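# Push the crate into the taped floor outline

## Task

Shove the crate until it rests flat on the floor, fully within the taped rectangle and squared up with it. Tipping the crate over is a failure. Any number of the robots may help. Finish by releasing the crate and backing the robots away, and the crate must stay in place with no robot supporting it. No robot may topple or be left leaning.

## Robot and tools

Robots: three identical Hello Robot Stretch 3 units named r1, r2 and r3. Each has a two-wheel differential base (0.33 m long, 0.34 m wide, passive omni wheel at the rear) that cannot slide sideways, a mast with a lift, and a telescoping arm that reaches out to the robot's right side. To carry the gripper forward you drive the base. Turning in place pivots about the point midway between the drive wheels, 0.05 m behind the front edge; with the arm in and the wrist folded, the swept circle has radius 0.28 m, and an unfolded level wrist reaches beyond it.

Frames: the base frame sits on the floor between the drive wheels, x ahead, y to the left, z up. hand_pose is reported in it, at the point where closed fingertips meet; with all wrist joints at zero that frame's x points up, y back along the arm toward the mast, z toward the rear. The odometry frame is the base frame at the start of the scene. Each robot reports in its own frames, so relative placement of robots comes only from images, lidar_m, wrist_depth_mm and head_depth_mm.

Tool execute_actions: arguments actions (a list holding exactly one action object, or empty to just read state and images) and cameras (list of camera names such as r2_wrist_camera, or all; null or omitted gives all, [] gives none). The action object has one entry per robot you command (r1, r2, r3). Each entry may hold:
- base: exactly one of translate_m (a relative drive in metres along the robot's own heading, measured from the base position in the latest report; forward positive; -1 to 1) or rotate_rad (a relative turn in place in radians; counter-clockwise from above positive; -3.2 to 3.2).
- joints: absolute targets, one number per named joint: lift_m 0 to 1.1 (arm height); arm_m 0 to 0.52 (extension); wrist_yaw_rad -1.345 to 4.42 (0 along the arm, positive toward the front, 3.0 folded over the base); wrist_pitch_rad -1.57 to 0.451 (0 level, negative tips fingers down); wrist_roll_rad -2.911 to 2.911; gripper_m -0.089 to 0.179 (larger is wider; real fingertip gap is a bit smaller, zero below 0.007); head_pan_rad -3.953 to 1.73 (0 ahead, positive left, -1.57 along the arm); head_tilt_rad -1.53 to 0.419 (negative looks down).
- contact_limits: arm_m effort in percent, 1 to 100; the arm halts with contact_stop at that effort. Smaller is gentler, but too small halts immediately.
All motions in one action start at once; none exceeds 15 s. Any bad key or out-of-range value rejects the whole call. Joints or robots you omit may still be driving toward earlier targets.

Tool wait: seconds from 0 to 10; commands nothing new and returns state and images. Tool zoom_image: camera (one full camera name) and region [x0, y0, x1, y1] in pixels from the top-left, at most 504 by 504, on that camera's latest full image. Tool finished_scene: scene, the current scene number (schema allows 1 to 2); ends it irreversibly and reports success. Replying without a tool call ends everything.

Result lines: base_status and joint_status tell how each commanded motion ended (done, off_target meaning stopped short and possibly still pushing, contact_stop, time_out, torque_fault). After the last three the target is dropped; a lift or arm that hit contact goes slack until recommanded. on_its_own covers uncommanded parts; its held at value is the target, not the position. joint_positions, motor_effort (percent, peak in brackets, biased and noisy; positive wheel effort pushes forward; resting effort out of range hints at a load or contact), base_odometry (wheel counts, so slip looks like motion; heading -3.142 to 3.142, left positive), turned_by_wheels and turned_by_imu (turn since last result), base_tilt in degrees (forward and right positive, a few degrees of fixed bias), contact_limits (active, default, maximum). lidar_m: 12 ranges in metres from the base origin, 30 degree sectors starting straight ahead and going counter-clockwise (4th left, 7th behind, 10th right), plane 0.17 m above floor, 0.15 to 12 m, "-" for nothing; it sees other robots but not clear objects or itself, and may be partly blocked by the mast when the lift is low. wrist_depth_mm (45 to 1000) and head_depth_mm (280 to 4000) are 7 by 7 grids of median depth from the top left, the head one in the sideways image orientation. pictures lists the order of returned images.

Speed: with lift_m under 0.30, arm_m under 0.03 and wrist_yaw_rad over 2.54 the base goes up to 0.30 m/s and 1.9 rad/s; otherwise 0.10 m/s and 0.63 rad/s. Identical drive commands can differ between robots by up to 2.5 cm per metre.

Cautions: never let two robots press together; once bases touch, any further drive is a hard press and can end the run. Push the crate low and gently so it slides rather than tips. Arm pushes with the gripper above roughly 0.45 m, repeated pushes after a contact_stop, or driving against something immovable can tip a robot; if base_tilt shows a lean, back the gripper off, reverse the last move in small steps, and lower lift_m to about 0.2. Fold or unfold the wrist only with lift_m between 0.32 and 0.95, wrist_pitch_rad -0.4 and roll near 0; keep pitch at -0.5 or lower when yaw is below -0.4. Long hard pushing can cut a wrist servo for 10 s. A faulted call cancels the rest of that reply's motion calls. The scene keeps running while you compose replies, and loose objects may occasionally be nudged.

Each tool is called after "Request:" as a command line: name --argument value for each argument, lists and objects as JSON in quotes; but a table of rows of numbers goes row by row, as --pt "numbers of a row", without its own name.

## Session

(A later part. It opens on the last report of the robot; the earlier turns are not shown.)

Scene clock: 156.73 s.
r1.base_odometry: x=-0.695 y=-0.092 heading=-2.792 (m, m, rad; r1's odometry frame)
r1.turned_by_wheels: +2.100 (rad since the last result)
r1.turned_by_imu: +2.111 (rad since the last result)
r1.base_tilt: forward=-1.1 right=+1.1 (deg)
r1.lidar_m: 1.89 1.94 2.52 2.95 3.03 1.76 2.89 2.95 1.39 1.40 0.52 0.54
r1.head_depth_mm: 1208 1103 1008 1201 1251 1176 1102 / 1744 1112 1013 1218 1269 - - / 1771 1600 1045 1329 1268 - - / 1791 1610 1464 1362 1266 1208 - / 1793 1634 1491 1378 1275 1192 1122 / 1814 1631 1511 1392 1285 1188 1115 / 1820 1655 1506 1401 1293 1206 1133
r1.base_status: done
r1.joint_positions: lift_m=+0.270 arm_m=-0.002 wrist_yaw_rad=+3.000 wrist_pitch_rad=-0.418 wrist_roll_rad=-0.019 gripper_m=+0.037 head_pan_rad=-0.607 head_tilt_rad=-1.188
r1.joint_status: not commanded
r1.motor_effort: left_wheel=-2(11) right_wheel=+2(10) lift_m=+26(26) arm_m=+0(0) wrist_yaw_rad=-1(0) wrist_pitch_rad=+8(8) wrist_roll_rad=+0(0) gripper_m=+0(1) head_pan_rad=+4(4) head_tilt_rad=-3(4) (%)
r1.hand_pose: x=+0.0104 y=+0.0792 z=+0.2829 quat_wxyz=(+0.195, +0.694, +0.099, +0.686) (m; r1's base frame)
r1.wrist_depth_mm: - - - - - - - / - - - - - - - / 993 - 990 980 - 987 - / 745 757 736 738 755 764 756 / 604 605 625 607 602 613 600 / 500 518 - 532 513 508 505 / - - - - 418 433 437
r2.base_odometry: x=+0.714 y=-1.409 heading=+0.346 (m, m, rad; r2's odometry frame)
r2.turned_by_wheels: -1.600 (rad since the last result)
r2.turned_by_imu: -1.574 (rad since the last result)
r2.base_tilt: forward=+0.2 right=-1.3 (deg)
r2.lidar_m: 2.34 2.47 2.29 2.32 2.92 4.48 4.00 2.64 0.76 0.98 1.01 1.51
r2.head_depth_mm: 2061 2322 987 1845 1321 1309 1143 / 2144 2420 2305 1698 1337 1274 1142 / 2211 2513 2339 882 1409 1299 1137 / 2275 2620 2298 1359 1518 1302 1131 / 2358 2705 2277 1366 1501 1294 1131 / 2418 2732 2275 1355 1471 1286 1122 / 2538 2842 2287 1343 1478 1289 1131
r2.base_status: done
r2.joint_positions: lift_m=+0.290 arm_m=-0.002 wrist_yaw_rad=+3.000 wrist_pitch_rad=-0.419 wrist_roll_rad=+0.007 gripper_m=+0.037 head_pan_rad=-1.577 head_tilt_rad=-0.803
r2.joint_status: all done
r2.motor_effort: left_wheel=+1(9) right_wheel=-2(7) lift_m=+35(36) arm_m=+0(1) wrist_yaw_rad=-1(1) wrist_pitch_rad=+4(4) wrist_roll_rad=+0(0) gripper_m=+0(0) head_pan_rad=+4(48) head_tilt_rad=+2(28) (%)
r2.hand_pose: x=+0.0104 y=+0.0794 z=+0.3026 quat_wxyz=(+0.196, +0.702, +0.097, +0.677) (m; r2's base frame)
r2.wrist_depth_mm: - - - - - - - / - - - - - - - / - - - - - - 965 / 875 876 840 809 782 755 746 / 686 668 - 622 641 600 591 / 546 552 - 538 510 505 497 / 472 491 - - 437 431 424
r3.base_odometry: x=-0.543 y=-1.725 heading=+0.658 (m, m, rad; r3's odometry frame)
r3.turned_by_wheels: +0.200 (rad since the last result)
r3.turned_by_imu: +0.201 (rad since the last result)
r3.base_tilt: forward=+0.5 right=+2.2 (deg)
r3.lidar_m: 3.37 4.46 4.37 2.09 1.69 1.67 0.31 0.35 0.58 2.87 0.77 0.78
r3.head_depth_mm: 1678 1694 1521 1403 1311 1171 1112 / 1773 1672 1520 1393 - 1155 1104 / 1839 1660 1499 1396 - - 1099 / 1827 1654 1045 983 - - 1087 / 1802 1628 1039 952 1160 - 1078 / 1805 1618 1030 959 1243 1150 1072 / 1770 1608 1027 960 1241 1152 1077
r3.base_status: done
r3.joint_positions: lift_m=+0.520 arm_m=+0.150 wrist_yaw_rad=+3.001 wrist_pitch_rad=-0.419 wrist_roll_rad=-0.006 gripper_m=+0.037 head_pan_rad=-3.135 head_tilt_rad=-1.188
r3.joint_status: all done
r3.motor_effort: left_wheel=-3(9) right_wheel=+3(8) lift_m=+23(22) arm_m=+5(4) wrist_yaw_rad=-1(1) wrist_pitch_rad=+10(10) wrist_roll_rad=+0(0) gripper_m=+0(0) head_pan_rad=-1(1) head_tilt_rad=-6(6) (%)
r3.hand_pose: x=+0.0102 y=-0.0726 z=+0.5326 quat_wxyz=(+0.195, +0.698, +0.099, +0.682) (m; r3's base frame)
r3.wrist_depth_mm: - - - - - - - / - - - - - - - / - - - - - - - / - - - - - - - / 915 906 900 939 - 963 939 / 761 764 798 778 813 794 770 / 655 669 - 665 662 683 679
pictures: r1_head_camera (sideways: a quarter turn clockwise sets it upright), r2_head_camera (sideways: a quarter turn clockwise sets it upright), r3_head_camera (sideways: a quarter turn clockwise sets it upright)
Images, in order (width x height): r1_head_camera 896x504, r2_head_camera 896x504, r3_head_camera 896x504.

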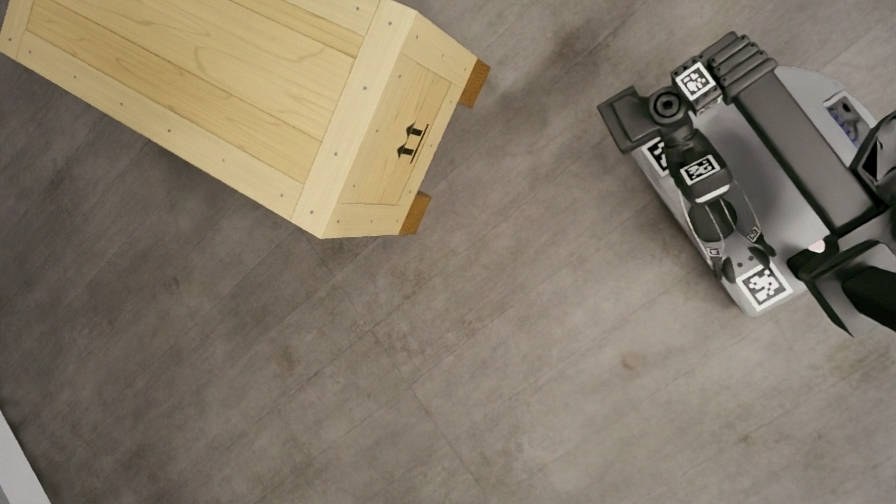

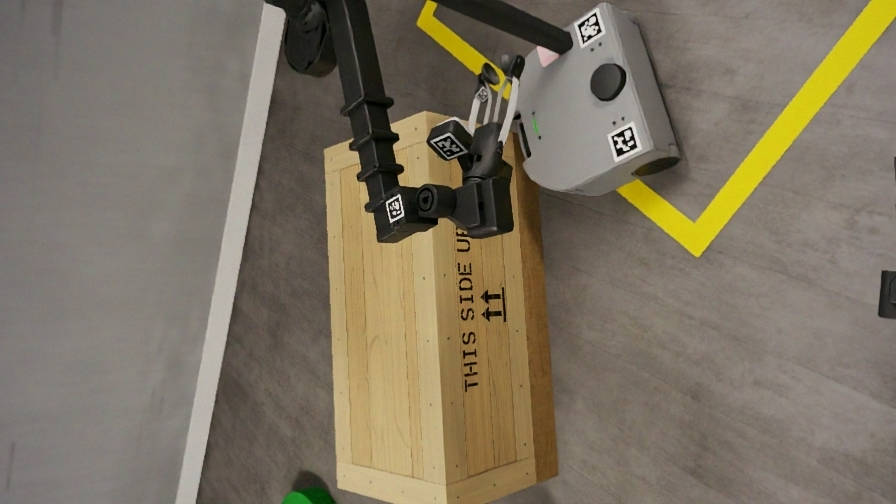

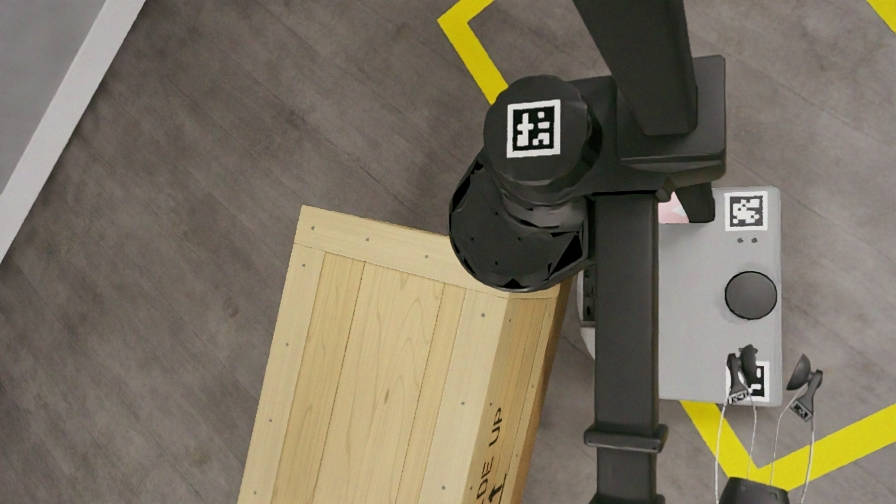

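Request:
execute_actions --actions '[{"r1":{"base":{"rotate_rad":-0.12}}}]' --cameras '[]'

Request:
execute_actions --actions '[{"r1":{"base":{"translate_m":0.75},"joints":{"head_pan_rad":-3.14}},"r2":{"base":{"translate_m":1}}}]' --cameras '["r1_nav_camera"]'

Request:
execute_actions --actions '[{"r1":{"base":{"rotate_rad":0.87},"joints":{"lift_m":0.52}},"r2":{"base":{"rotate_rad":-1.2},"joints":{"head_pan_rad":-0.7}}}]' --cameras '["r1_head_camera","r2_head_camera"]'

Scene clock: 161.93 s.
r1.base_odometry: x=-0.695 y=-0.092 heading=-2.912 (m, m, rad; r1's odometry frame)
r1.turned_by_wheels: -0.120 (rad since the last result)
r1.turned_by_imu: -0.120 (rad since the last result)
r1.base_tilt: forward=-1.0 right=+1.2 (deg)
r1.lidar_m: 1.89 1.90 2.29 2.95 2.96 1.75 1.92 2.89 1.56 1.39 0.52 0.52
r1.head_depth_mm: 1214 1096 1035 1336 1249 1175 1091 / 1221 1115 1011 1228 1268 - - / 1762 1117 1027 1319 1263 - - / 1778 1614 1070 1349 1270 1202 - / 1797 1627 1495 1378 1271 1201 1124 / 1783 1632 1503 1378 1291 1199 1119 / 1835 1654 1507 1396 1293 1206 1125
r1.base_status: done
r1.joint_positions: lift_m=+0.270 arm_m=-0.002 wrist_yaw_rad=+3.000 wrist_pitch_rad=-0.418 wrist_roll_rad=-0.019 gripper_m=+0.037 head_pan_rad=-0.607 head_tilt_rad=-1.188
r1.joint_status: not commanded
r1.motor_effort: left_wheel=+2(11) right_wheel=-1(5) lift_m=+26(26) arm_m=+1(0) wrist_yaw_rad=+0(1) wrist_pitch_rad=+8(8) wrist_roll_rad=+0(0) gripper_m=+1(1) head_pan_rad=+4(3) head_tilt_rad=-4(4) (%)
r1.hand_pose: x=+0.0104 y=+0.0792 z=+0.2829 quat_wxyz=(+0.195, +0.694, +0.099, +0.686) (m; r1's base frame)
r1.wrist_depth_mm: - - - - - - - / - - - - - - - / 995 - 1000 973 996 994 - / 742 736 751 750 758 761 752 / 597 595 627 600 604 608 611 / 504 514 - 529 512 504 508 / - - - - 425 432 434
r2.base_odometry: x=+0.714 y=-1.409 heading=+0.346 (m, m, rad; r2's odometry frame)
r2.turned_by_wheels: +0.000 (rad since the last result)
r2.turned_by_imu: +0.001 (rad since the last result)
r2.base_tilt: forward=+0.2 right=-1.3 (deg)
r2.lidar_m: 2.34 2.47 2.29 2.33 2.93 4.48 3.99 2.65 0.76 0.98 1.01 1.52
r2.head_depth_mm: 2041 2340 980 1855 1326 1308 1140 / 2121 2417 2321 1698 1331 1274 1137 / 2210 2524 2310 882 1408 1301 1137 / 2273 2593 2291 1365 1506 1291 1127 / 2346 2686 2302 1357 1487 1298 1131 / 2445 2762 2285 1346 1479 1291 1136 / 2541 2821 2281 1355 1475 1286 1127
r2.base_status: not commanded
r2.joint_positions: lift_m=+0.290 arm_m=-0.002 wrist_yaw_rad=+3.000 wrist_pitch_rad=-0.419 wrist_roll_rad=+0.007 gripper_m=+0.037 head_pan_rad=-1.577 head_tilt_rad=-0.803
r2.joint_status: not commanded
r2.motor_effort: left_wheel=+1(1) right_wheel=-2(2) lift_m=+35(35) arm_m=-1(1) wrist_yaw_rad=-1(1) wrist_pitch_rad=+4(4) wrist_roll_rad=+0(0) gripper_m=+0(0) head_pan_rad=+4(4) head_tilt_rad=+1(2) (%)
r2.hand_pose: x=+0.0104 y=+0.0794 z=+0.3026 quat_wxyz=(+0.196, +0.702, +0.097, +0.677) (m; r2's base frame)
r2.wrist_depth_mm: - - - - - - - / - - - - - - - / - - - - - - 966 / 876 863 825 812 784 773 741 / 681 668 - 632 644 605 599 / 555 540 - 548 512 506 495 / 468 491 - - 433 428 418
r3.base_odometry: x=-0.543 y=-1.725 heading=+0.658 (m, m, rad; r3's odometry frame)
r3.turned_by_wheels: +0.000 (rad since the last result)
r3.turned_by_imu: +0.001 (rad since the last result)
r3.base_tilt: forward=+0.5 right=+2.2 (deg)
r3.lidar_m: 3.39 4.47 4.36 2.10 1.69 1.67 0.31 0.35 0.58 2.87 0.77 0.78
r3.head_depth_mm: 1681 1690 1527 1400 1306 1175 1109 / 1776 1665 1523 1399 - 1155 1105 / 1819 1660 1503 1394 - - 1096 / 1841 1646 1048 983 - - 1087 / 1828 1629 1043 956 1165 - 1078 / 1803 1620 1034 963 1249 1153 1071 / 1770 1606 1025 960 1240 1158 1074
r3.base_status: not commanded
r3.joint_positions: lift_m=+0.520 arm_m=+0.150 wrist_yaw_rad=+3.001 wrist_pitch_rad=-0.419 wrist_roll_rad=-0.006 gripper_m=+0.037 head_pan_rad=-3.135 head_tilt_rad=-1.188
r3.joint_status: not commanded
r3.motor_effort: left_wheel=-3(2) right_wheel=+4(4) lift_m=+23(23) arm_m=+4(5) wrist_yaw_rad=-1(1) wrist_pitch_rad=+10(10) wrist_roll_rad=+0(0) gripper_m=+0(1) head_pan_rad=-2(2) head_tilt_rad=-6(6) (%)
r3.hand_pose: x=+0.0102 y=-0.0726 z=+0.5326 quat_wxyz=(+0.195, +0.698, +0.099, +0.682) (m; r3's base frame)
r3.wrist_depth_mm: - - - - - - - / - - - - - - - / - - - - - - - / - - - - - - - / 889 903 921 940 - 925 950 / 750 767 784 776 800 789 797 / 664 662 - 671 647 673 683
pictures: none
No camera images: the call's "cameras" was empty. Leave "cameras" out to get every camera's image.

Scene clock: 167.03 s.
r1.base_odometry: x=-1.425 y=-0.263 heading=-2.911 (m, m, rad; r1's odometry frame)
r1.turned_by_wheels: +0.000 (rad since the last result)
r1.turned_by_imu: +0.006 (rad since the last result)
r1.base_tilt: forward=-1.0 right=+1.1 (deg)
r1.lidar_m: 1.16 1.16 1.41 2.70 3.12 2.48 2.48 0.50 0.32 0.41 0.91 1.29
r1.head_depth_mm: 1759 1575 1451 1344 1257 1140 1046 / 1749 1600 1477 1357 - 1149 1101 / 1752 1605 1465 1361 - - 1106 / 1786 1610 1480 1369 1305 1161 1112 / 1762 1627 1495 1371 1291 - 1120 / 1698 1648 1496 1378 1085 1198 1118 / 1617 1655 1491 974 918 1186 1128
r1.base_status: done
r1.joint_positions: lift_m=+0.270 arm_m=-0.002 wrist_yaw_rad=+3.000 wrist_pitch_rad=-0.418 wrist_roll_rad=-0.019 gripper_m=+0.037 head_pan_rad=-3.133 head_tilt_rad=-1.188
r1.joint_status: all done
r1.motor_effort: left_wheel=+2(13) right_wheel=-1(3) lift_m=+26(26) arm_m=+1(1) wrist_yaw_rad=+0(1) wrist_pitch_rad=+8(8) wrist_roll_rad=+0(0) gripper_m=+0(0) head_pan_rad=-4(47) head_tilt_rad=-4(4) (%)
r1.hand_pose: x=+0.0104 y=+0.0792 z=+0.2829 quat_wxyz=(+0.195, +0.694, +0.099, +0.686) (m; r1's base frame)
r1.wrist_depth_mm: - - - - - - - / - - - - - - - / 989 - 994 984 - - - / 748 751 751 644 660 756 752 / 598 613 626 510 506 605 610 / 502 519 - 522 506 503 504 / - - - - 422 434 432
r2.base_odometry: x=+1.654 y=-1.069 heading=+0.346 (m, m, rad; r2's odometry frame)
r2.turned_by_wheels: +0.000 (rad since the last result)
r2.turned_by_imu: +0.003 (rad since the last result)
r2.base_tilt: forward=+0.2 right=-1.3 (deg)
r2.lidar_m: 1.35 2.04 1.90 1.92 2.43 5.20 4.60 1.40 1.11 1.69 3.57 3.30
r2.head_depth_mm: 2437 2680 2323 1429 1539 1305 1134 / 2483 2765 1819 1728 1534 1303 1142 / 2532 2746 1928 1843 1534 1303 1136 / 2651 2934 2252 1840 1508 1292 1137 / 2774 2938 2285 1831 1519 1298 1134 / 2857 3070 2284 1821 1508 1283 1127 / 2991 3069 2279 1814 1500 1290 1126
r2.base_status: done
r2.joint_positions: lift_m=+0.290 arm_m=-0.002 wrist_yaw_rad=+3.000 wrist_pitch_rad=-0.419 wrist_roll_rad=+0.007 gripper_m=+0.037 head_pan_rad=-1.577 head_tilt_rad=-0.803
r2.joint_status: not commanded
r2.motor_effort: left_wheel=+1(7) right_wheel=-2(4) lift_m=+35(35) arm_m=-1(0) wrist_yaw_rad=-1(0) wrist_pitch_rad=+4(4) wrist_roll_rad=+0(0) gripper_m=+0(0) head_pan_rad=+4(4) head_tilt_rad=+1(1) (%)
r2.hand_pose: x=+0.0104 y=+0.0794 z=+0.3026 quat_wxyz=(+0.196, +0.702, +0.097, +0.677) (m; r2's base frame)
r2.wrist_depth_mm: - - - - - - - / - - - - - - - / - - - - - - - / 901 872 827 798 779 767 740 / 678 669 - 635 644 606 594 / 562 542 - 545 513 506 497 / 464 491 - - 438 434 421
r3.base_odometry: x=-0.543 y=-1.725 heading=+0.658 (m, m, rad; r3's odometry frame)
r3.turned_by_wheels: +0.000 (rad since the last result)
r3.turned_by_imu: +0.001 (rad since the last result)
r3.base_tilt: forward=+0.5 right=+2.2 (deg)
r3.lidar_m: 3.38 4.48 4.38 2.09 1.69 1.67 0.31 0.35 0.58 1.54 1.55 3.10
r3.head_depth_mm: 1670 1681 1539 1397 1302 1169 1112 / 1776 1687 1515 1404 - 1156 1110 / 1825 1662 1510 1396 - - 1096 / 1841 1641 1042 981 - - 1083 / 1811 1626 1040 950 1161 - 1083 / 1798 1616 1036 955 1240 1150 1074 / 1774 1617 1026 962 1236 1157 1080
r3.base_status: not commanded
r3.joint_positions: lift_m=+0.520 arm_m=+0.150 wrist_yaw_rad=+3.001 wrist_pitch_rad=-0.419 wrist_roll_rad=-0.006 gripper_m=+0.037 head_pan_rad=-3.135 head_tilt_rad=-1.188
r3.joint_status: not commanded
r3.motor_effort: left_wheel=-3(3) right_wheel=+3(3) lift_m=+22(22) arm_m=+5(5) wrist_yaw_rad=-1(1) wrist_pitch_rad=+10(10) wrist_roll_rad=+0(0) gripper_m=+0(0) head_pan_rad=-2(1) head_tilt_rad=-6(6) (%)
r3.hand_pose: x=+0.0102 y=-0.0726 z=+0.5326 quat_wxyz=(+0.195, +0.698, +0.099, +0.682) (m; r3's base frame)
r3.wrist_depth_mm: - - - - - - - / - - - - - - - / - - - - - - - / - - - - - - - / 885 890 949 925 - 911 929 / 754 748 776 786 819 778 786 / 655 673 - 675 693 693 701
pictures: r1_nav_camera (sideways: a quarter turn counterclockwise sets it upright)
Images, in order (width x height): r1_nav_camera 672x504.

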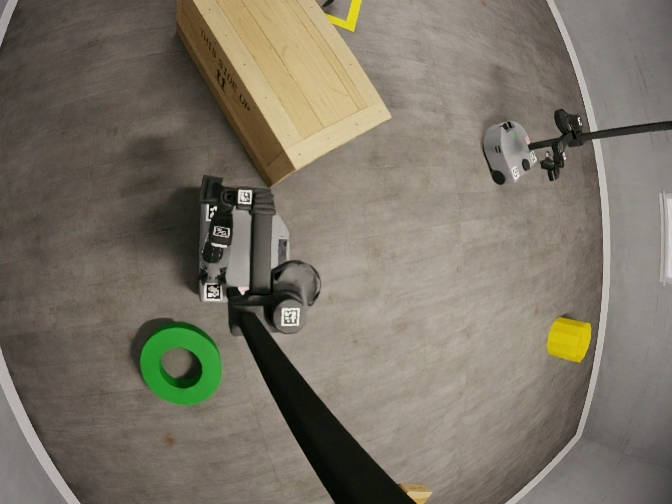

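Scene clock: 170.13 s.
r1.base_odometry: x=-1.425 y=-0.263 heading=-2.042 (m, m, rad; r1's odometry frame)
r1.turned_by_wheels: +0.870 (rad since the last result)
r1.turned_by_imu: +0.877 (rad since the last result)
r1.base_tilt: forward=-1.1 right=+1.1 (deg)
r1.lidar_m: 1.27 1.98 3.09 3.41 3.66 1.69 0.32 0.36 0.61 1.44 1.17 1.16
r1.head_depth_mm: 1734 1586 1456 1352 - 1146 1098 / 1746 1590 1465 1362 - 1154 1097 / 1756 1594 1063 1232 - - 1106 / 1772 1601 1035 975 1282 - 1109 / 1801 1622 1035 996 1309 1171 1117 / 1789 1606 1050 1081 1301 - 1122 / 1825 1441 1049 1221 1292 1210 1131
r1.base_status: done
r1.joint_positions: lift_m=+0.520 arm_m=-0.002 wrist_yaw_rad=+3.000 wrist_pitch_rad=-0.418 wrist_roll_rad=-0.019 gripper_m=+0.037 head_pan_rad=-3.134 head_tilt_rad=-1.188
r1.joint_status: all done
r1.motor_effort: left_wheel=-3(12) right_wheel=+2(9) lift_m=+32(33) arm_m=+0(1) wrist_yaw_rad=+1(1) wrist_pitch_rad=+8(8) wrist_roll_rad=+0(0) gripper_m=+1(0) head_pan_rad=-4(4) head_tilt_rad=-4(4) (%)
r1.hand_pose: x=+0.0104 y=+0.0792 z=+0.5326 quat_wxyz=(+0.195, +0.694, +0.099, +0.686) (m; r1's base frame)
r1.wrist_depth_mm: - - - - - - - / - - - - - - - / - - - - - - - / - - - - - - - / 978 984 - 990 - - 999 / 837 841 - 825 852 826 823 / 717 706 702 713 693 640 648
r2.base_odometry: x=+1.654 y=-1.069 heading=-0.854 (m, m, rad; r2's odometry frame)
r2.turned_by_wheels: -1.200 (rad since the last result)
r2.turned_by_imu: -1.181 (rad since the last result)
r2.base_tilt: forward=+0.2 right=-1.4 (deg)
r2.lidar_m: 3.31 3.31 1.35 1.39 1.90 1.90 2.20 3.84 5.36 1.53 1.11 1.38
r2.head_depth_mm: 2501 2768 1643 1745 1523 1310 1141 / 2510 2798 1627 1669 1530 1307 1144 / 2505 2817 1616 1558 1527 1303 1139 / 2475 2824 1950 1722 1518 1298 1129 / 2506 1718 1990 1820 1498 1292 1130 / 2438 2708 2135 1813 1505 1287 1132 / 2512 2811 2202 1818 1498 1291 1125
r2.base_status: done
r2.joint_positions: lift_m=+0.290 arm_m=-0.002 wrist_yaw_rad=+3.000 wrist_pitch_rad=-0.419 wrist_roll_rad=+0.007 gripper_m=+0.037 head_pan_rad=-0.707 head_tilt_rad=-0.803
r2.joint_status: all done
r2.motor_effort: left_wheel=+1(6) right_wheel=-2(6) lift_m=+35(35) arm_m=+0(0) wrist_yaw_rad=-1(0) wrist_pitch_rad=+4(4) wrist_roll_rad=+0(0) gripper_m=-1(0) head_pan_rad=+4(47) head_tilt_rad=+2(1) (%)
r2.hand_pose: x=+0.0104 y=+0.0794 z=+0.3026 quat_wxyz=(+0.196, +0.702, +0.097, +0.677) (m; r2's base frame)
r2.wrist_depth_mm: - - - - - - - / - - - - - - - / - - - - - - 980 / 887 859 832 793 786 762 722 / 684 666 - 640 639 612 598 / 557 547 - 541 514 513 494 / 467 486 - - 435 430 426
r3.base_odometry: x=-0.543 y=-1.725 heading=+0.658 (m, m, rad; r3's odometry frame)
r3.turned_by_wheels: +0.000 (rad since the last result)
r3.turned_by_imu: +0.001 (rad since the last result)
r3.base_tilt: forward=+0.5 right=+2.2 (deg)
r3.lidar_m: 3.38 4.47 4.38 2.08 1.68 1.67 0.31 0.35 0.58 1.54 3.15 3.11
r3.head_depth_mm: 1677 1682 1533 1395 1308 1176 1111 / 1767 1661 1516 1399 - 1153 1112 / 1826 1670 1503 1405 - - 1098 / 1829 1648 1047 982 - - 1091 / 1817 1636 1040 950 1168 - 1082 / 1788 1618 1033 959 1246 1153 1071 / 1782 1598 1022 961 1247 1151 1075
r3.base_status: not commanded
r3.joint_positions: lift_m=+0.520 arm_m=+0.150 wrist_yaw_rad=+3.001 wrist_pitch_rad=-0.419 wrist_roll_rad=-0.006 gripper_m=+0.037 head_pan_rad=-3.135 head_tilt_rad=-1.188
r3.joint_status: not commanded
r3.motor_effort: left_wheel=-3(3) right_wheel=+3(3) lift_m=+23(22) arm_m=+4(5) wrist_yaw_rad=-1(1) wrist_pitch_rad=+10(10) wrist_roll_rad=+0(0) gripper_m=+0(1) head_pan_rad=-1(2) head_tilt_rad=-6(7) (%)
r3.hand_pose: x=+0.0102 y=-0.0726 z=+0.5326 quat_wxyz=(+0.195, +0.698, +0.099, +0.682) (m; r3's base frame)
r3.wrist_depth_mm: - - - - - - - / - - - - - - - / - - - - - - - / - - - - - - - / 883 886 911 938 - 929 949 / 756 774 778 768 808 787 787 / 647 679 - 669 666 677 684
pictures: r1_head_camera (sideways: a quarter turn clockwise sets it upright), r2_head_camera (sideways: a quarter turn clockwise sets it upright)
Images, in order (width x height): r1_head_camera 896x504, r2_head_camera 896x504.

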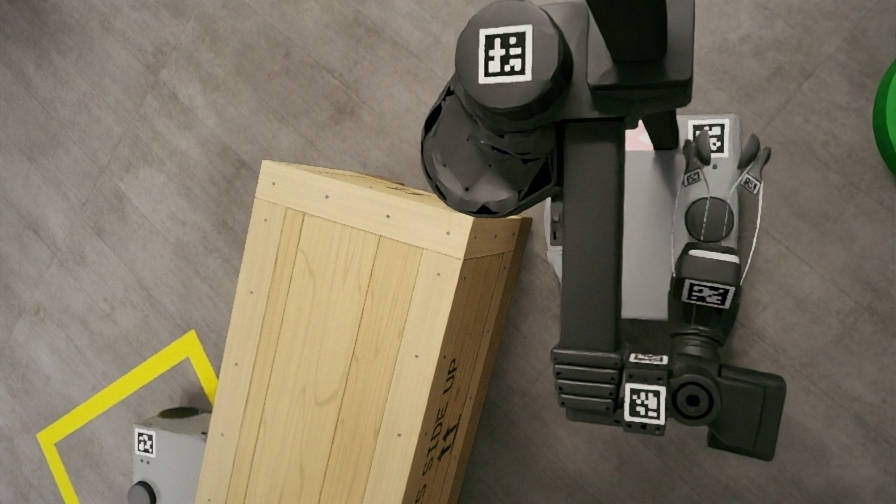

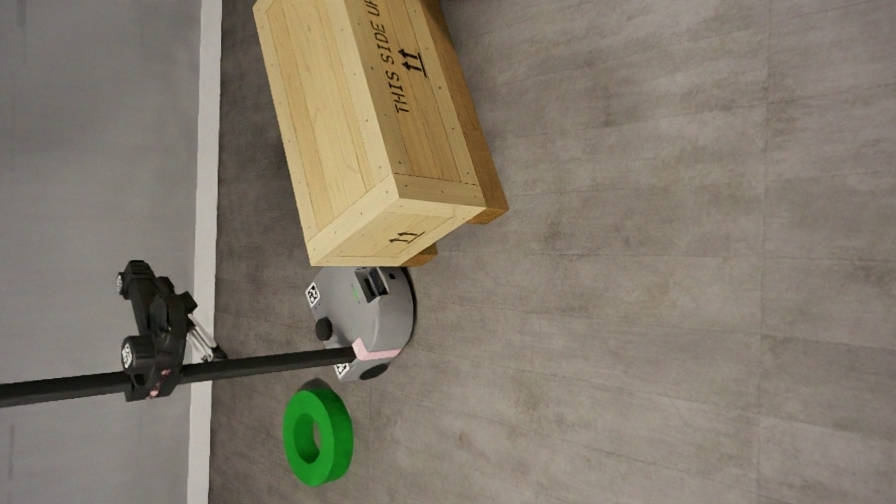

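Well placed. Push.

Request:
execute_actions --actions '[{"r1":{"base":{"translate_m":-0.26},"joints":{"arm_m":0.15}},"r3":{"base":{"translate_m":-0.25}}}]' --cameras '["r1_head_camera","r2_head_camera","r3_head_camera"]'

Scene clock: 176.97 s.
r1.base_odometry: x=-1.307 y=-0.031 heading=-2.042 (m, m, rad; r1's odometry frame)
r1.turned_by_wheels: +0.000 (rad since the last result)
r1.turned_by_imu: -0.084 (rad since the last result)
r1.base_tilt: forward=-1.0 right=+1.1 (deg)
r1.lidar_m: 1.43 2.07 3.23 3.44 3.50 1.48 0.28 0.27 0.32 0.57 1.37 1.35
r1.head_depth_mm: 1750 1583 1460 1365 - 1150 1097 / 1745 1599 1452 1376 - 1150 1097 / 1767 1611 1460 1383 - 1151 1101 / 1784 1616 1044 955 1066 1157 1113 / 1803 1628 1031 961 1021 1199 1119 / 1819 1634 1045 969 937 1179 1116 / 1817 1649 1509 969 928 1185 1126
r1.base_status: translate_m off_target (by the wheels' count: -0.2597 of -0.2600)
r1.joint_positions: lift_m=+0.520 arm_m=+0.150 wrist_yaw_rad=+3.000 wrist_pitch_rad=-0.417 wrist_roll_rad=-0.019 gripper_m=+0.037 head_pan_rad=-3.135 head_tilt_rad=-1.189
r1.joint_status: all done
r1.on_its_own: left_wheel is at rest, and its effort (-59) is outside its rest range (-18 to +18); right_wheel is at rest, and its effort (-36) is outside its rest range (-18 to +18)
r1.motor_effort: left_wheel=-59(100) right_wheel=-36(48) lift_m=+31(32) arm_m=+3(3) wrist_yaw_rad=+0(0) wrist_pitch_rad=+8(8) wrist_roll_rad=+0(0) gripper_m=+2(0) head_pan_rad=-3(4) head_tilt_rad=-3(4) (%)
r1.hand_pose: x=+0.0104 y=-0.0726 z=+0.5327 quat_wxyz=(+0.194, +0.694, +0.099, +0.686) (m; r1's base frame)
r1.wrist_depth_mm: - - - - - - - / - - - - - - - / - - - - - - - / - - - - - - - / 996 - 997 979 980 985 996 / 836 818 - 849 857 780 767 / 711 714 - 710 685 713 641
r2.base_odometry: x=+1.654 y=-1.069 heading=-0.854 (m, m, rad; r2's odometry frame)
r2.turned_by_wheels: +0.000 (rad since the last result)
r2.turned_by_imu: +0.002 (rad since the last result)
r2.base_tilt: forward=+0.2 right=-1.3 (deg)
r2.lidar_m: 3.29 3.31 1.35 1.39 1.90 1.90 2.21 3.84 5.36 1.59 1.04 1.37
r2.head_depth_mm: 2476 2801 1643 1741 1540 1302 1141 / 2505 2817 1641 1411 1525 1304 1140 / 2521 2737 1636 1520 1511 1296 1138 / 2526 2680 2294 1691 1523 1298 1131 / 2410 1352 2252 1769 1518 1297 1127 / 2519 2809 2203 1817 1524 1299 1131 / 2532 2810 2190 1818 1517 1284 1120
r2.base_status: not commanded
r2.joint_positions: lift_m=+0.290 arm_m=-0.002 wrist_yaw_rad=+3.000 wrist_pitch_rad=-0.419 wrist_roll_rad=+0.007 gripper_m=+0.037 head_pan_rad=-0.707 head_tilt_rad=-0.803
r2.joint_status: not commanded
r2.motor_effort: left_wheel=+1(1) right_wheel=-2(2) lift_m=+35(35) arm_m=+0(1) wrist_yaw_rad=-1(1) wrist_pitch_rad=+4(4) wrist_roll_rad=+0(0) gripper_m=+0(0) head_pan_rad=+4(4) head_tilt_rad=+3(2) (%)
r2.hand_pose: x=+0.0104 y=+0.0794 z=+0.3026 quat_wxyz=(+0.196, +0.702, +0.097, +0.677) (m; r2's base frame)
r2.wrist_depth_mm: - - - - - - - / - - - - - - - / - - - - - - 991 / 892 869 833 806 775 761 735 / 689 682 - 642 642 610 596 / 551 552 - 541 512 502 492 / 466 492 - - 441 431 425
r3.base_odometry: x=-0.741 y=-1.878 heading=+0.658 (m, m, rad; r3's odometry frame)
r3.turned_by_wheels: -0.001 (rad since the last result)
r3.turned_by_imu: -0.221 (rad since the last result)
r3.base_tilt: forward=+0.6 right=+2.2 (deg)
r3.lidar_m: 3.30 4.25 4.48 2.38 1.65 1.55 0.27 0.27 0.29 0.44 1.60 3.25
r3.head_depth_mm: 1487 1653 1527 1397 1309 1173 1111 / 1557 1686 1518 1399 - 1154 1107 / 1649 1659 1506 1400 - - 1101 / 1713 1653 1492 1395 - - 1087 / 1753 1623 1476 952 948 - 1079 / 1772 1623 1035 950 897 1154 1071 / 1793 1605 1462 936 878 1148 1072
r3.base_status: translate_m off_target (by the wheels' count: -0.2497 of -0.2500)
r3.joint_positions: lift_m=+0.520 arm_m=+0.150 wrist_yaw_rad=+3.001 wrist_pitch_rad=-0.419 wrist_roll_rad=-0.006 gripper_m=+0.037 head_pan_rad=-3.135 head_tilt_rad=-1.189
r3.joint_status: not commanded
r3.on_its_own: left_wheel is at rest, and its effort (-64) is outside its rest range (-18 to +18); right_wheel is at rest, and its effort (-23) is outside its rest range (-18 to +18)
r3.motor_effort: left_wheel=-64(100) right_wheel=-23(79) lift_m=+25(24) arm_m=+5(5) wrist_yaw_rad=-1(1) wrist_pitch_rad=+10(10) wrist_roll_rad=+0(0) gripper_m=-1(0) head_pan_rad=-1(2) head_tilt_rad=-6(6) (%)
r3.hand_pose: x=+0.0103 y=-0.0727 z=+0.5325 quat_wxyz=(+0.195, +0.698, +0.099, +0.682) (m; r3's base frame)
r3.wrist_depth_mm: - - - - - - - / - - - - - - - / - - - - - - - / - - - - - - - / 884 890 933 933 - 914 960 / 739 792 777 772 796 805 795 / 646 666 - 678 654 666 682
pictures: r1_head_camera (sideways: a quarter turn clockwise sets it upright), r2_head_camera (sideways: a quarter turn clockwise sets it upright), r3_head_camera (sideways: a quarter turn clockwise sets it upright)
Images, in order (width x height): r1_head_camera 896x504, r2_head_camera 896x504, r3_head_camera 896x504.

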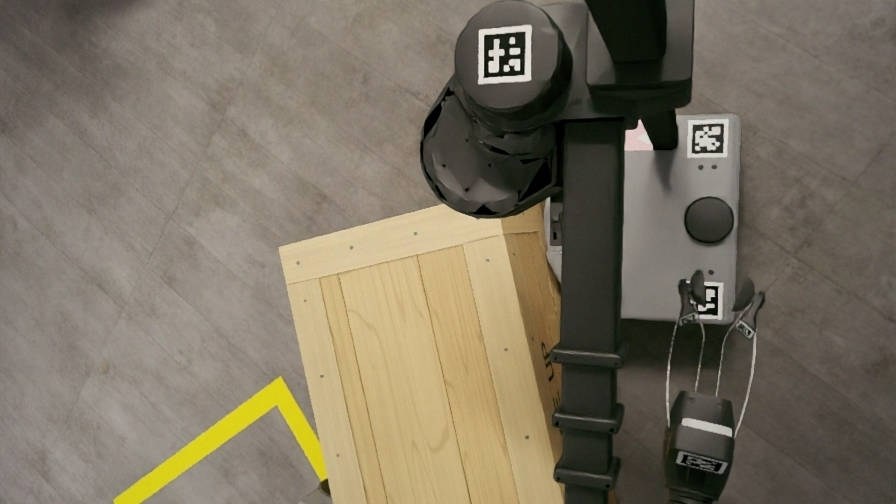

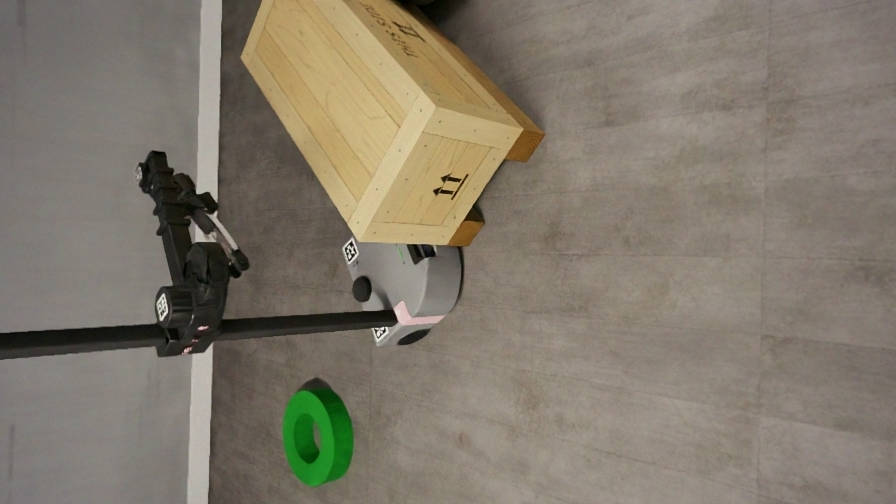

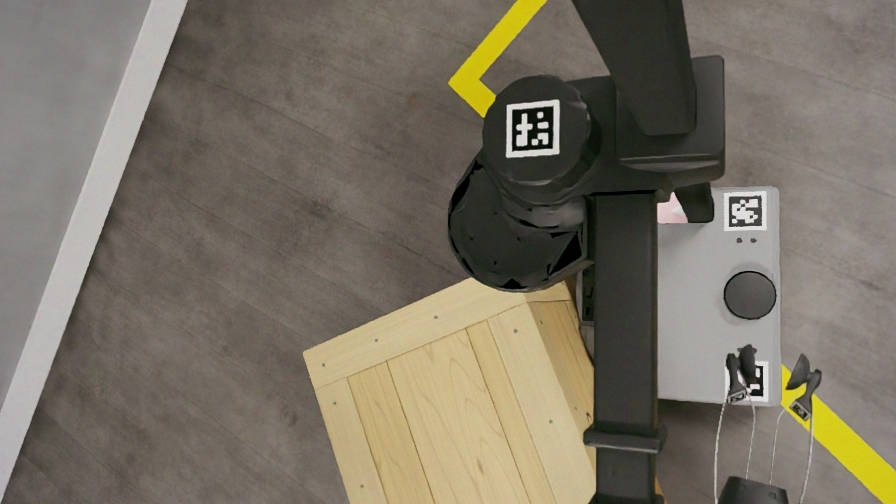

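Request:
execute_actions --actions '[{"r1":{"base":{"translate_m":0.06},"joints":{"arm_m":0,"lift_m":0.29}},"r3":{"base":{"translate_m":0.06},"joints":{"arm_m":0,"lift_m":0.29}}}]' --cameras '[]'

Request:
execute_actions --actions '[{"r1":{"base":{"rotate_rad":1.3}},"r3":{"base":{"rotate_rad":1.3}}}]' --cameras '[]'

Request:
execute_actions --actions '[{"r1":{"base":{"translate_m":0.215}},"r3":{"base":{"translate_m":0.3}}}]' --cameras '[]'

Request:
execute_actions --actions '[{"r1":{"base":{"rotate_rad":-0.87},"joints":{"lift_m":0.52}},"r3":{"base":{"rotate_rad":-0.73},"joints":{"lift_m":0.52}}}]' --cameras '["r1_head_camera","r3_head_camera"]'

Scene clock: 186.87 s.
r1.base_odometry: x=-1.334 y=-0.085 heading=-2.042 (m, m, rad; r1's odometry frame)
r1.turned_by_wheels: +0.000 (rad since the last result)
r1.turned_by_imu: +0.001 (rad since the last result)
r1.base_tilt: forward=-1.0 right=+1.2 (deg)
r1.lidar_m: 1.38 1.99 3.20 3.40 3.56 1.54 0.33 0.33 0.39 0.69 1.33 1.30
r1.head_depth_mm: 1738 1581 1450 1335 1256 1161 1090 / 1746 1591 1469 1343 - 1150 1094 / 1780 1601 1466 1347 - - 1103 / 1771 1625 1032 975 1280 1156 1112 / 1780 1620 1035 969 1275 - 1119 / 1791 1644 1049 964 1247 1204 1124 / 1822 1654 1049 971 1247 1208 1130
r1.base_status: done
r1.joint_positions: lift_m=+0.290 arm_m=+0.000 wrist_yaw_rad=+3.000 wrist_pitch_rad=-0.417 wrist_roll_rad=-0.019 gripper_m=+0.037 head_pan_rad=-3.135 head_tilt_rad=-1.189
r1.joint_status: all done
r1.motor_effort: left_wheel=+0(55) right_wheel=+0(33) lift_m=+25(27) arm_m=-1(3) wrist_yaw_rad=-1(0) wrist_pitch_rad=+8(8) wrist_roll_rad=+0(0) gripper_m=+1(0) head_pan_rad=-3(3) head_tilt_rad=-4(4) (%)
r1.hand_pose: x=+0.0104 y=+0.0771 z=+0.3030 quat_wxyz=(+0.194, +0.694, +0.099, +0.686) (m; r1's base frame)
r1.wrist_depth_mm: - - - - - - - / - - - - - - - / - - - - - - - / 783 781 795 787 789 797 803 / 632 629 667 632 639 638 535 / 529 529 - 550 543 536 473 / 472 - - - 448 458 439
r2.base_odometry: x=+1.654 y=-1.069 heading=-0.854 (m, m, rad; r2's odometry frame)
r2.turned_by_wheels: +0.000 (rad since the last result)
r2.turned_by_imu: +0.001 (rad since the last result)
r2.base_tilt: forward=+0.2 right=-1.3 (deg)
r2.lidar_m: 3.28 3.29 1.35 1.38 1.90 1.90 2.21 3.84 5.37 1.56 1.04 1.43
r2.head_depth_mm: 2465 2786 1636 1740 1529 1298 1141 / 2475 2826 1630 1420 1518 1308 1140 / 2500 2798 1619 1509 1521 1303 1133 / 2501 2804 1856 1738 1520 1293 1132 / 2439 2689 1705 1751 1506 1291 1129 / 2516 2838 2236 1832 1501 1288 1133 / 2530 2761 2209 1815 1504 1283 1129
r2.base_status: not commanded
r2.joint_positions: lift_m=+0.290 arm_m=-0.002 wrist_yaw_rad=+3.000 wrist_pitch_rad=-0.419 wrist_roll_rad=+0.007 gripper_m=+0.037 head_pan_rad=-0.707 head_tilt_rad=-0.803
r2.joint_status: not commanded
r2.motor_effort: left_wheel=+2(1) right_wheel=-2(2) lift_m=+34(35) arm_m=-1(0) wrist_yaw_rad=-1(1) wrist_pitch_rad=+4(4) wrist_roll_rad=+0(0) gripper_m=+0(0) head_pan_rad=+3(4) head_tilt_rad=+2(1) (%)
r2.hand_pose: x=+0.0104 y=+0.0794 z=+0.3026 quat_wxyz=(+0.196, +0.702, +0.097, +0.677) (m; r2's base frame)
r2.wrist_depth_mm: - - - - - - - / - - - - - - - / - - - - - 996 956 / 871 886 823 806 799 745 740 / 681 660 - 633 647 605 594 / 554 553 - 540 507 504 495 / 466 485 - - 442 429 427
r3.base_odometry: x=-0.693 y=-1.841 heading=+0.658 (m, m, rad; r3's odometry frame)
r3.turned_by_wheels: +0.000 (rad since the last result)
r3.turned_by_imu: +0.002 (rad since the last result)
r3.base_tilt: forward=+0.5 right=+2.2 (deg)
r3.lidar_m: 3.24 4.18 4.45 2.47 1.70 1.60 0.33 0.33 0.35 0.53 1.57 3.18
r3.head_depth_mm: 1547 1664 1529 1397 1307 1179 1113 / 1607 1671 1513 1384 1281 1166 1103 / 1701 1654 1502 1381 1306 - 1094 / 1745 1645 1498 1358 - - 1086 / 1755 1638 1457 958 1161 - 1083 / 1783 1617 1031 943 1074 - 1072 / 1779 1613 1026 939 978 1157 1066
r3.base_status: done
r3.joint_positions: lift_m=+0.290 arm_m=+0.000 wrist_yaw_rad=+3.001 wrist_pitch_rad=-0.419 wrist_roll_rad=-0.006 gripper_m=+0.037 head_pan_rad=-3.135 head_tilt_rad=-1.189
r3.joint_status: all done
r3.motor_effort: left_wheel=-1(58) right_wheel=+0(22) lift_m=+23(21) arm_m=-4(3) wrist_yaw_rad=-1(1) wrist_pitch_rad=+10(10) wrist_roll_rad=+0(0) gripper_m=+0(1) head_pan_rad=-1(1) head_tilt_rad=-6(5) (%)
r3.hand_pose: x=+0.0103 y=+0.0768 z=+0.3026 quat_wxyz=(+0.195, +0.698, +0.099, +0.682) (m; r3's base frame)
r3.wrist_depth_mm: - - - - - - - / - - - - - - - / 917 915 980 - - - - / 707 712 735 743 758 771 771 / 578 598 - 608 630 622 607 / 495 505 - 526 531 521 528 / 438 - - - 431 445 441
pictures: none
No camera images: the call's "cameras" was empty. Leave "cameras" out to get every camera's image.

Scene clock: 188.97 s.
r1.base_odometry: x=-1.334 y=-0.085 heading=-0.742 (m, m, rad; r1's odometry frame)
r1.turned_by_wheels: +1.300 (rad since the last result)
r1.turned_by_imu: +1.307 (rad since the last result)
r1.base_tilt: forward=-1.0 right=+1.1 (deg)
r1.lidar_m: 3.21 2.39 1.70 0.34 0.34 0.35 0.47 1.46 1.30 1.30 1.56 2.89
r1.head_depth_mm: 1747 1098 1007 933 939 1155 1090 / 1735 1105 1018 974 - 1149 1092 / 1768 1117 1051 1323 - - 1107 / 1774 1609 1447 1367 1298 1166 1117 / 1781 1612 1495 1369 1299 - 1113 / 1806 1629 1503 1377 1289 1193 1127 / 1802 1656 1515 1389 1290 1195 1118
r1.base_status: done
r1.joint_positions: lift_m=+0.290 arm_m=+0.000 wrist_yaw_rad=+3.000 wrist_pitch_rad=-0.417 wrist_roll_rad=-0.019 gripper_m=+0.037 head_pan_rad=-3.135 head_tilt_rad=-1.189
r1.joint_status: not commanded
r1.motor_effort: left_wheel=-2(13) right_wheel=+2(11) lift_m=+25(25) arm_m=-1(2) wrist_yaw_rad=+1(0) wrist_pitch_rad=+8(8) wrist_roll_rad=+0(0) gripper_m=+0(1) head_pan_rad=-3(3) head_tilt_rad=-4(4) (%)
r1.hand_pose: x=+0.0104 y=+0.0771 z=+0.3030 quat_wxyz=(+0.194, +0.694, +0.099, +0.686) (m; r1's base frame)
r1.wrist_depth_mm: 282 - - - - - - / 292 - - - - - - / 306 - 964 - - - - / 323 356 734 798 777 813 798 / 343 388 503 639 634 642 642 / 364 424 - 543 537 528 530 / 376 - - - 444 459 452
r2.base_odometry: x=+1.654 y=-1.069 heading=-0.854 (m, m, rad; r2's odometry frame)
r2.turned_by_wheels: +0.000 (rad since the last result)
r2.turned_by_imu: +0.001 (rad since the last result)
r2.base_tilt: forward=+0.2 right=-1.4 (deg)
r2.lidar_m: 3.29 3.30 1.35 1.39 1.90 1.90 2.21 3.82 5.38 1.57 1.04 1.43
r2.head_depth_mm: 2506 2796 1654 1752 1548 1320 1143 / 2483 2786 1629 1428 1532 1301 1141 / 2484 2781 1624 1502 1524 1300 1135 / 2409 2683 1813 1734 1515 1293 1133 / 2519 2722 2129 1827 1508 1294 1131 / 2529 2774 2194 1803 1518 1292 1131 / 2496 2820 2198 1804 1514 1293 1128
r2.base_status: not commanded
r2.joint_positions: lift_m=+0.290 arm_m=-0.002 wrist_yaw_rad=+3.000 wrist_pitch_rad=-0.419 wrist_roll_rad=+0.007 gripper_m=+0.037 head_pan_rad=-0.707 head_tilt_rad=-0.803
r2.joint_status: not commanded
r2.motor_effort: left_wheel=+2(1) right_wheel=-2(2) lift_m=+35(35) arm_m=+0(0) wrist_yaw_rad=+0(1) wrist_pitch_rad=+4(4) wrist_roll_rad=+0(0) gripper_m=+0(0) head_pan_rad=+4(4) head_tilt_rad=+1(2) (%)
r2.hand_pose: x=+0.0104 y=+0.0794 z=+0.3026 quat_wxyz=(+0.196, +0.702, +0.097, +0.677) (m; r2's base frame)
r2.wrist_depth_mm: - - - - - - - / - - - - - - - / - - - - - - - / 890 843 848 798 793 766 725 / 691 660 - 635 646 600 588 / 556 545 - 538 512 504 489 / 470 491 - - 438 431 423
r3.base_odometry: x=-0.693 y=-1.841 heading=+1.957 (m, m, rad; r3's odometry frame)
r3.turned_by_wheels: +1.300 (rad since the last result)
r3.turned_by_imu: +1.299 (rad since the last result)
r3.base_tilt: forward=+0.5 right=+2.2 (deg)
r3.lidar_m: 3.94 1.95 1.61 0.36 0.32 0.33 0.40 1.57 1.74 3.19 3.52 4.49
r3.head_depth_mm: 1072 1052 1363 981 915 1170 1116 / 1868 1414 1065 974 921 1161 1105 / 1842 1662 1057 969 961 - 1097 / 1829 1633 1048 1038 - - 1089 / 1800 1613 1058 1327 1281 - 1088 / 1796 1617 1450 1355 1260 - 1078 / 1785 1613 1466 1342 1242 1153 1065
r3.base_status: done
r3.joint_positions: lift_m=+0.290 arm_m=+0.000 wrist_yaw_rad=+3.001 wrist_pitch_rad=-0.419 wrist_roll_rad=-0.006 gripper_m=+0.037 head_pan_rad=-3.135 head_tilt_rad=-1.189
r3.joint_status: not commanded
r3.motor_effort: left_wheel=-2(11) right_wheel=+3(12) lift_m=+22(22) arm_m=-4(3) wrist_yaw_rad=-1(1) wrist_pitch_rad=+10(10) wrist_roll_rad=+0(0) gripper_m=+1(1) head_pan_rad=-2(1) head_tilt_rad=-6(6) (%)
r3.hand_pose: x=+0.0103 y=+0.0769 z=+0.3026 quat_wxyz=(+0.195, +0.698, +0.099, +0.682) (m; r3's base frame)
r3.wrist_depth_mm: 271 - - - - - - / 273 - - - - - - / 288 312 441 - - - - / 300 343 578 746 745 771 793 / 315 369 - 609 617 615 630 / 339 398 - 528 523 517 518 / 347 - - - 431 434 440
pictures: none
No camera images: the call's "cameras" was empty. Leave "cameras" out to get every camera's image.

Scene clock: 191.70 s.
r1.base_odometry: x=-1.176 y=-0.230 heading=-0.742 (m, m, rad; r1's odometry frame)
r1.turned_by_wheels: +0.000 (rad since the last result)
r1.turned_by_imu: +0.002 (rad since the last result)
r1.base_tilt: forward=-1.0 right=+1.2 (deg)
r1.lidar_m: 2.99 2.26 2.24 1.50 0.44 0.46 0.63 1.54 1.36 1.37 1.63 2.99
r1.head_depth_mm: 1717 1101 1014 993 1243 1156 1098 / 1213 1107 1058 1306 - 1146 1104 / 1749 1131 1336 1359 - - 1103 / 1784 1575 1474 1370 1313 1162 1111 / 1787 1612 1477 1370 1292 - 1118 / 1821 1642 1503 1379 1292 1196 1116 / 1841 1645 1514 1391 1291 1174 1072
r1.base_status: done
r1.joint_positions: lift_m=+0.290 arm_m=+0.000 wrist_yaw_rad=+3.000 wrist_pitch_rad=-0.417 wrist_roll_rad=-0.019 gripper_m=+0.037 head_pan_rad=-3.135 head_tilt_rad=-1.189
r1.joint_status: not commanded
r1.motor_effort: left_wheel=-3(10) right_wheel=+2(8) lift_m=+26(26) arm_m=-2(1) wrist_yaw_rad=+0(1) wrist_pitch_rad=+8(8) wrist_roll_rad=+0(0) gripper_m=+1(0) head_pan_rad=-3(3) head_tilt_rad=-4(4) (%)
r1.hand_pose: x=+0.0104 y=+0.0771 z=+0.3029 quat_wxyz=(+0.194, +0.694, +0.099, +0.686) (m; r1's base frame)
r1.wrist_depth_mm: - - - - - - - / - - - - - - - / 646 - - - - - - / 423 778 784 791 823 792 827 / 446 629 655 632 639 641 629 / 468 515 - 549 542 537 540 / 464 - - - 442 461 455
r2.base_odometry: x=+1.654 y=-1.069 heading=-0.854 (m, m, rad; r2's odometry frame)
r2.turned_by_wheels: +0.000 (rad since the last result)
r2.turned_by_imu: +0.001 (rad since the last result)
r2.base_tilt: forward=+0.2 right=-1.4 (deg)
r2.lidar_m: 3.28 3.31 1.35 1.39 1.90 1.90 2.21 3.84 5.39 1.80 1.04 1.39
r2.head_depth_mm: 2520 2811 1636 1737 1537 1311 1141 / 2481 2773 1639 1413 1535 1297 1144 / 2519 2821 1627 1525 1529 1303 1133 / 2494 2800 2304 1733 1506 1300 1132 / 2563 2743 1826 1767 1517 1291 1138 / 2444 2784 2142 1773 1503 1287 1130 / 2534 2795 2154 1816 1508 1287 1129
r2.base_status: not commanded
r2.joint_positions: lift_m=+0.290 arm_m=-0.002 wrist_yaw_rad=+3.000 wrist_pitch_rad=-0.419 wrist_roll_rad=+0.007 gripper_m=+0.037 head_pan_rad=-0.707 head_tilt_rad=-0.803
r2.joint_status: not commanded
r2.motor_effort: left_wheel=+1(1) right_wheel=-2(2) lift_m=+35(35) arm_m=+0(1) wrist_yaw_rad=+0(1) wrist_pitch_rad=+4(4) wrist_roll_rad=+0(0) gripper_m=-1(0) head_pan_rad=+4(4) head_tilt_rad=+2(2) (%)
r2.hand_pose: x=+0.0104 y=+0.0794 z=+0.3026 quat_wxyz=(+0.196, +0.702, +0.097, +0.677) (m; r2's base frame)
r2.wrist_depth_mm: - - - - - - - / - - - - - - - / - - - - - - 991 / 901 860 822 796 809 770 746 / 681 665 - 632 645 605 592 / 555 543 - 545 508 503 494 / 467 488 - - 441 428 424
r3.base_odometry: x=-0.806 y=-1.563 heading=+1.957 (m, m, rad; r3's odometry frame)
r3.turned_by_wheels: +0.000 (rad since the last result)
r3.turned_by_imu: +0.000 (rad since the last result)
r3.base_tilt: forward=+0.5 right=+2.2 (deg)
r3.lidar_m: 3.84 1.90 1.56 1.55 0.52 0.52 0.64 1.80 3.26 3.24 3.54 4.20
r3.head_depth_mm: 1840 1674 1071 1005 1309 1182 1116 / 1614 1171 1064 1063 1282 1166 1100 / 1625 1161 1075 1296 1303 - 1096 / 1825 1155 1218 1363 - - 1083 / 1806 1183 1445 1364 1279 - 1083 / 1804 1614 1472 1361 1263 - 1082 / 1773 1597 1459 1334 1239 1149 1065
r3.base_status: done
r3.joint_positions: lift_m=+0.290 arm_m=+0.000 wrist_yaw_rad=+3.001 wrist_pitch_rad=-0.419 wrist_roll_rad=-0.006 gripper_m=+0.037 head_pan_rad=-3.135 head_tilt_rad=-1.189
r3.joint_status: not commanded
r3.motor_effort: left_wheel=-3(9) right_wheel=+3(12) lift_m=+23(23) arm_m=-4(4) wrist_yaw_rad=-1(1) wrist_pitch_rad=+10(10) wrist_roll_rad=+0(0) gripper_m=+0(0) head_pan_rad=-1(2) head_tilt_rad=-5(5) (%)
r3.hand_pose: x=+0.0103 y=+0.0769 z=+0.3026 quat_wxyz=(+0.195, +0.698, +0.099, +0.682) (m; r3's base frame)
r3.wrist_depth_mm: - - - - - - - / - - - - - - - / 936 918 964 - - - - / 692 731 731 742 738 755 780 / 495 591 - 614 614 618 616 / 482 507 - 520 536 507 518 / 445 - - - 432 440 451
pictures: none
No camera images: the call's "cameras" was empty. Leave "cameras" out to get every camera's image.

Scene clock: 194.63 s.
r1.base_odometry: x=-1.176 y=-0.230 heading=-1.612 (m, m, rad; r1's odometry frame)
r1.turned_by_wheels: -0.870 (rad since the last result)
r1.turned_by_imu: -0.878 (rad since the last result)
r1.base_tilt: forward=-1.1 right=+1.2 (deg)
r1.lidar_m: 1.89 2.99 3.10 2.24 1.50 1.51 0.44 0.49 0.78 1.43 1.36 1.41
r1.head_depth_mm: 1736 1579 1442 1370 - 1143 1094 / 1759 1591 1463 1378 - 1146 1104 / 1770 1608 1349 1379 - - 1106 / 1773 1123 1029 1228 1297 - 1108 / 1782 1129 1033 1325 1302 1166 1117 / 1800 1134 1054 1347 1306 - 1124 / 1596 1158 1063 1364 1285 1220 1122
r1.base_status: done
r1.joint_positions: lift_m=+0.520 arm_m=+0.000 wrist_yaw_rad=+3.000 wrist_pitch_rad=-0.417 wrist_roll_rad=-0.019 gripper_m=+0.037 head_pan_rad=-3.135 head_tilt_rad=-1.189
r1.joint_status: all done
r1.motor_effort: left_wheel=+2(12) right_wheel=-1(6) lift_m=+32(34) arm_m=-1(1) wrist_yaw_rad=+0(1) wrist_pitch_rad=+8(8) wrist_roll_rad=+0(0) gripper_m=+0(0) head_pan_rad=-3(3) head_tilt_rad=-4(4) (%)
r1.hand_pose: x=+0.0104 y=+0.0771 z=+0.5327 quat_wxyz=(+0.194, +0.694, +0.099, +0.686) (m; r1's base frame)
r1.wrist_depth_mm: - - - - - - - / - - - - - - - / - - - - - - - / - - - - - - - / 970 980 - 995 997 997 993 / 830 830 - 828 840 839 838 / 708 711 704 710 702 715 701
r2.base_odometry: x=+1.654 y=-1.069 heading=-0.854 (m, m, rad; r2's odometry frame)
r2.turned_by_wheels: +0.000 (rad since the last result)
r2.turned_by_imu: +0.001 (rad since the last result)
r2.base_tilt: forward=+0.2 right=-1.3 (deg)
r2.lidar_m: 3.30 3.30 1.35 1.39 1.90 1.90 2.21 3.85 5.38 1.79 1.04 1.37
r2.head_depth_mm: 2464 2769 1651 1751 1526 1301 1138 / 2478 2811 1631 1410 1527 1302 1135 / 2521 2832 1624 1528 1520 1304 1138 / 2519 2771 2308 1733 1521 1295 1127 / 2498 2706 2295 1747 1522 1292 1129 / 2512 1281 2140 1749 1509 1289 1125 / 2461 2777 2210 1812 1502 1292 1123
r2.base_status: not commanded
r2.joint_positions: lift_m=+0.290 arm_m=-0.002 wrist_yaw_rad=+3.000 wrist_pitch_rad=-0.419 wrist_roll_rad=+0.007 gripper_m=+0.037 head_pan_rad=-0.707 head_tilt_rad=-0.803
r2.joint_status: not commanded
r2.motor_effort: left_wheel=+1(1) right_wheel=-2(2) lift_m=+35(35) arm_m=-1(0) wrist_yaw_rad=+0(0) wrist_pitch_rad=+4(4) wrist_roll_rad=+0(0) gripper_m=+1(0) head_pan_rad=+4(4) head_tilt_rad=+2(2) (%)
r2.hand_pose: x=+0.0104 y=+0.0794 z=+0.3026 quat_wxyz=(+0.196, +0.702, +0.097, +0.677) (m; r2's base frame)
r2.wrist_depth_mm: - - - - - - - / - - - - - - - / - - - - - - 978 / 866 859 832 819 788 766 751 / 684 667 - 638 641 607 599 / 560 547 - 545 511 499 497 / 466 489 - - 436 433 426
r3.base_odometry: x=-0.806 y=-1.563 heading=+1.227 (m, m, rad; r3's odometry frame)
r3.turned_by_wheels: -0.730 (rad since the last result)
r3.turned_by_imu: -0.731 (rad since the last result)
r3.base_tilt: forward=+0.5 right=+2.2 (deg)
r3.lidar_m: 4.38 4.18 2.32 1.63 1.55 1.59 0.52 0.57 0.89 1.81 3.23 3.33
r3.head_depth_mm: 1789 1707 1530 1402 1308 1177 1108 / 1866 1675 1511 1395 - 1157 1108 / 1841 1663 1507 1402 - - 1096 / 1827 1645 1089 1370 - - 1087 / 1815 1141 1039 1259 1282 - 1085 / 1805 1127 1036 1305 1261 - 1074 / 1735 1122 1035 1297 1255 - 1071
r3.base_status: done
r3.joint_positions: lift_m=+0.520 arm_m=+0.000 wrist_yaw_rad=+3.001 wrist_pitch_rad=-0.419 wrist_roll_rad=-0.006 gripper_m=+0.037 head_pan_rad=-3.135 head_tilt_rad=-1.189
r3.joint_status: all done
r3.motor_effort: left_wheel=+2(12) right_wheel=-1(7) lift_m=+29(30) arm_m=-3(4) wrist_yaw_rad=-1(1) wrist_pitch_rad=+10(10) wrist_roll_rad=+0(0) gripper_m=+0(0) head_pan_rad=-1(2) head_tilt_rad=-4(6) (%)
r3.hand_pose: x=+0.0103 y=+0.0769 z=+0.5323 quat_wxyz=(+0.195, +0.698, +0.099, +0.682) (m; r3's base frame)
r3.wrist_depth_mm: - - - - - - - / - - - - - - - / - - - - - - - / - - - - - - - / 895 942 - 924 - 950 972 / 764 778 - 769 810 776 794 / 660 630 665 662 658 702 690
pictures: r1_head_camera (sideways: a quarter turn clockwise sets it upright), r3_head_camera (sideways: a quarter turn clockwise sets it upright)
Images, in order (width x height): r1_head_camera 896x504, r3_head_camera 896x504.

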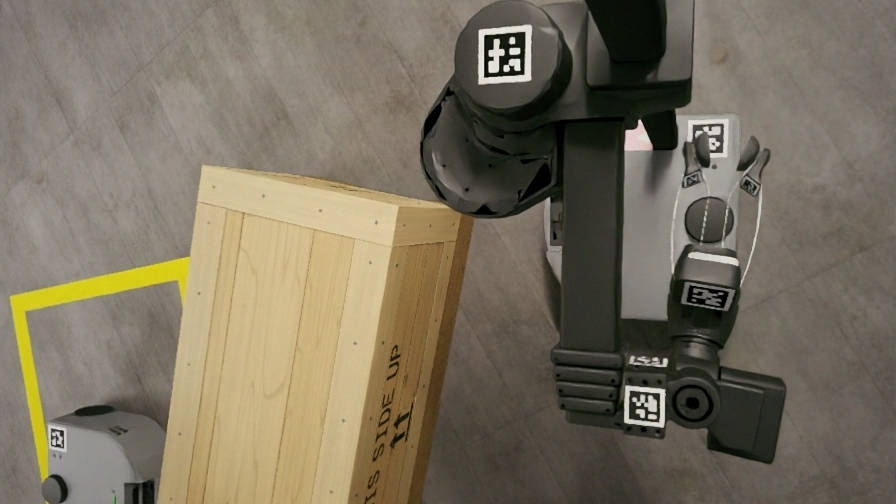

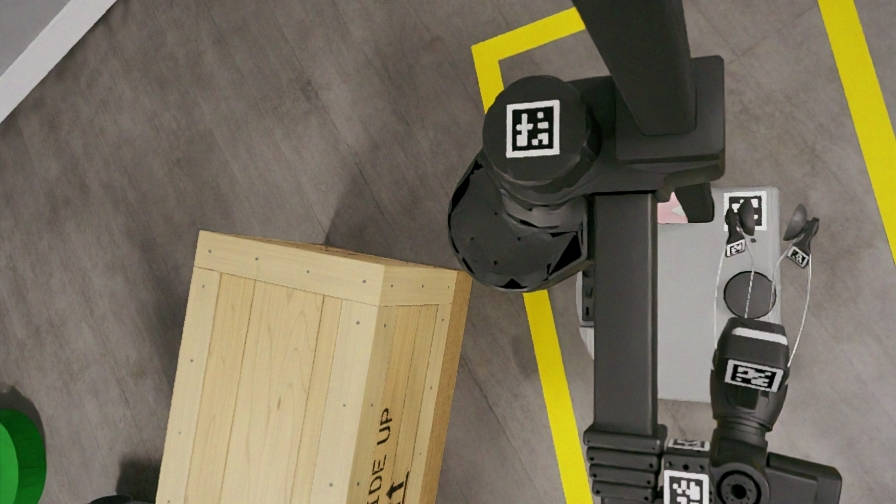

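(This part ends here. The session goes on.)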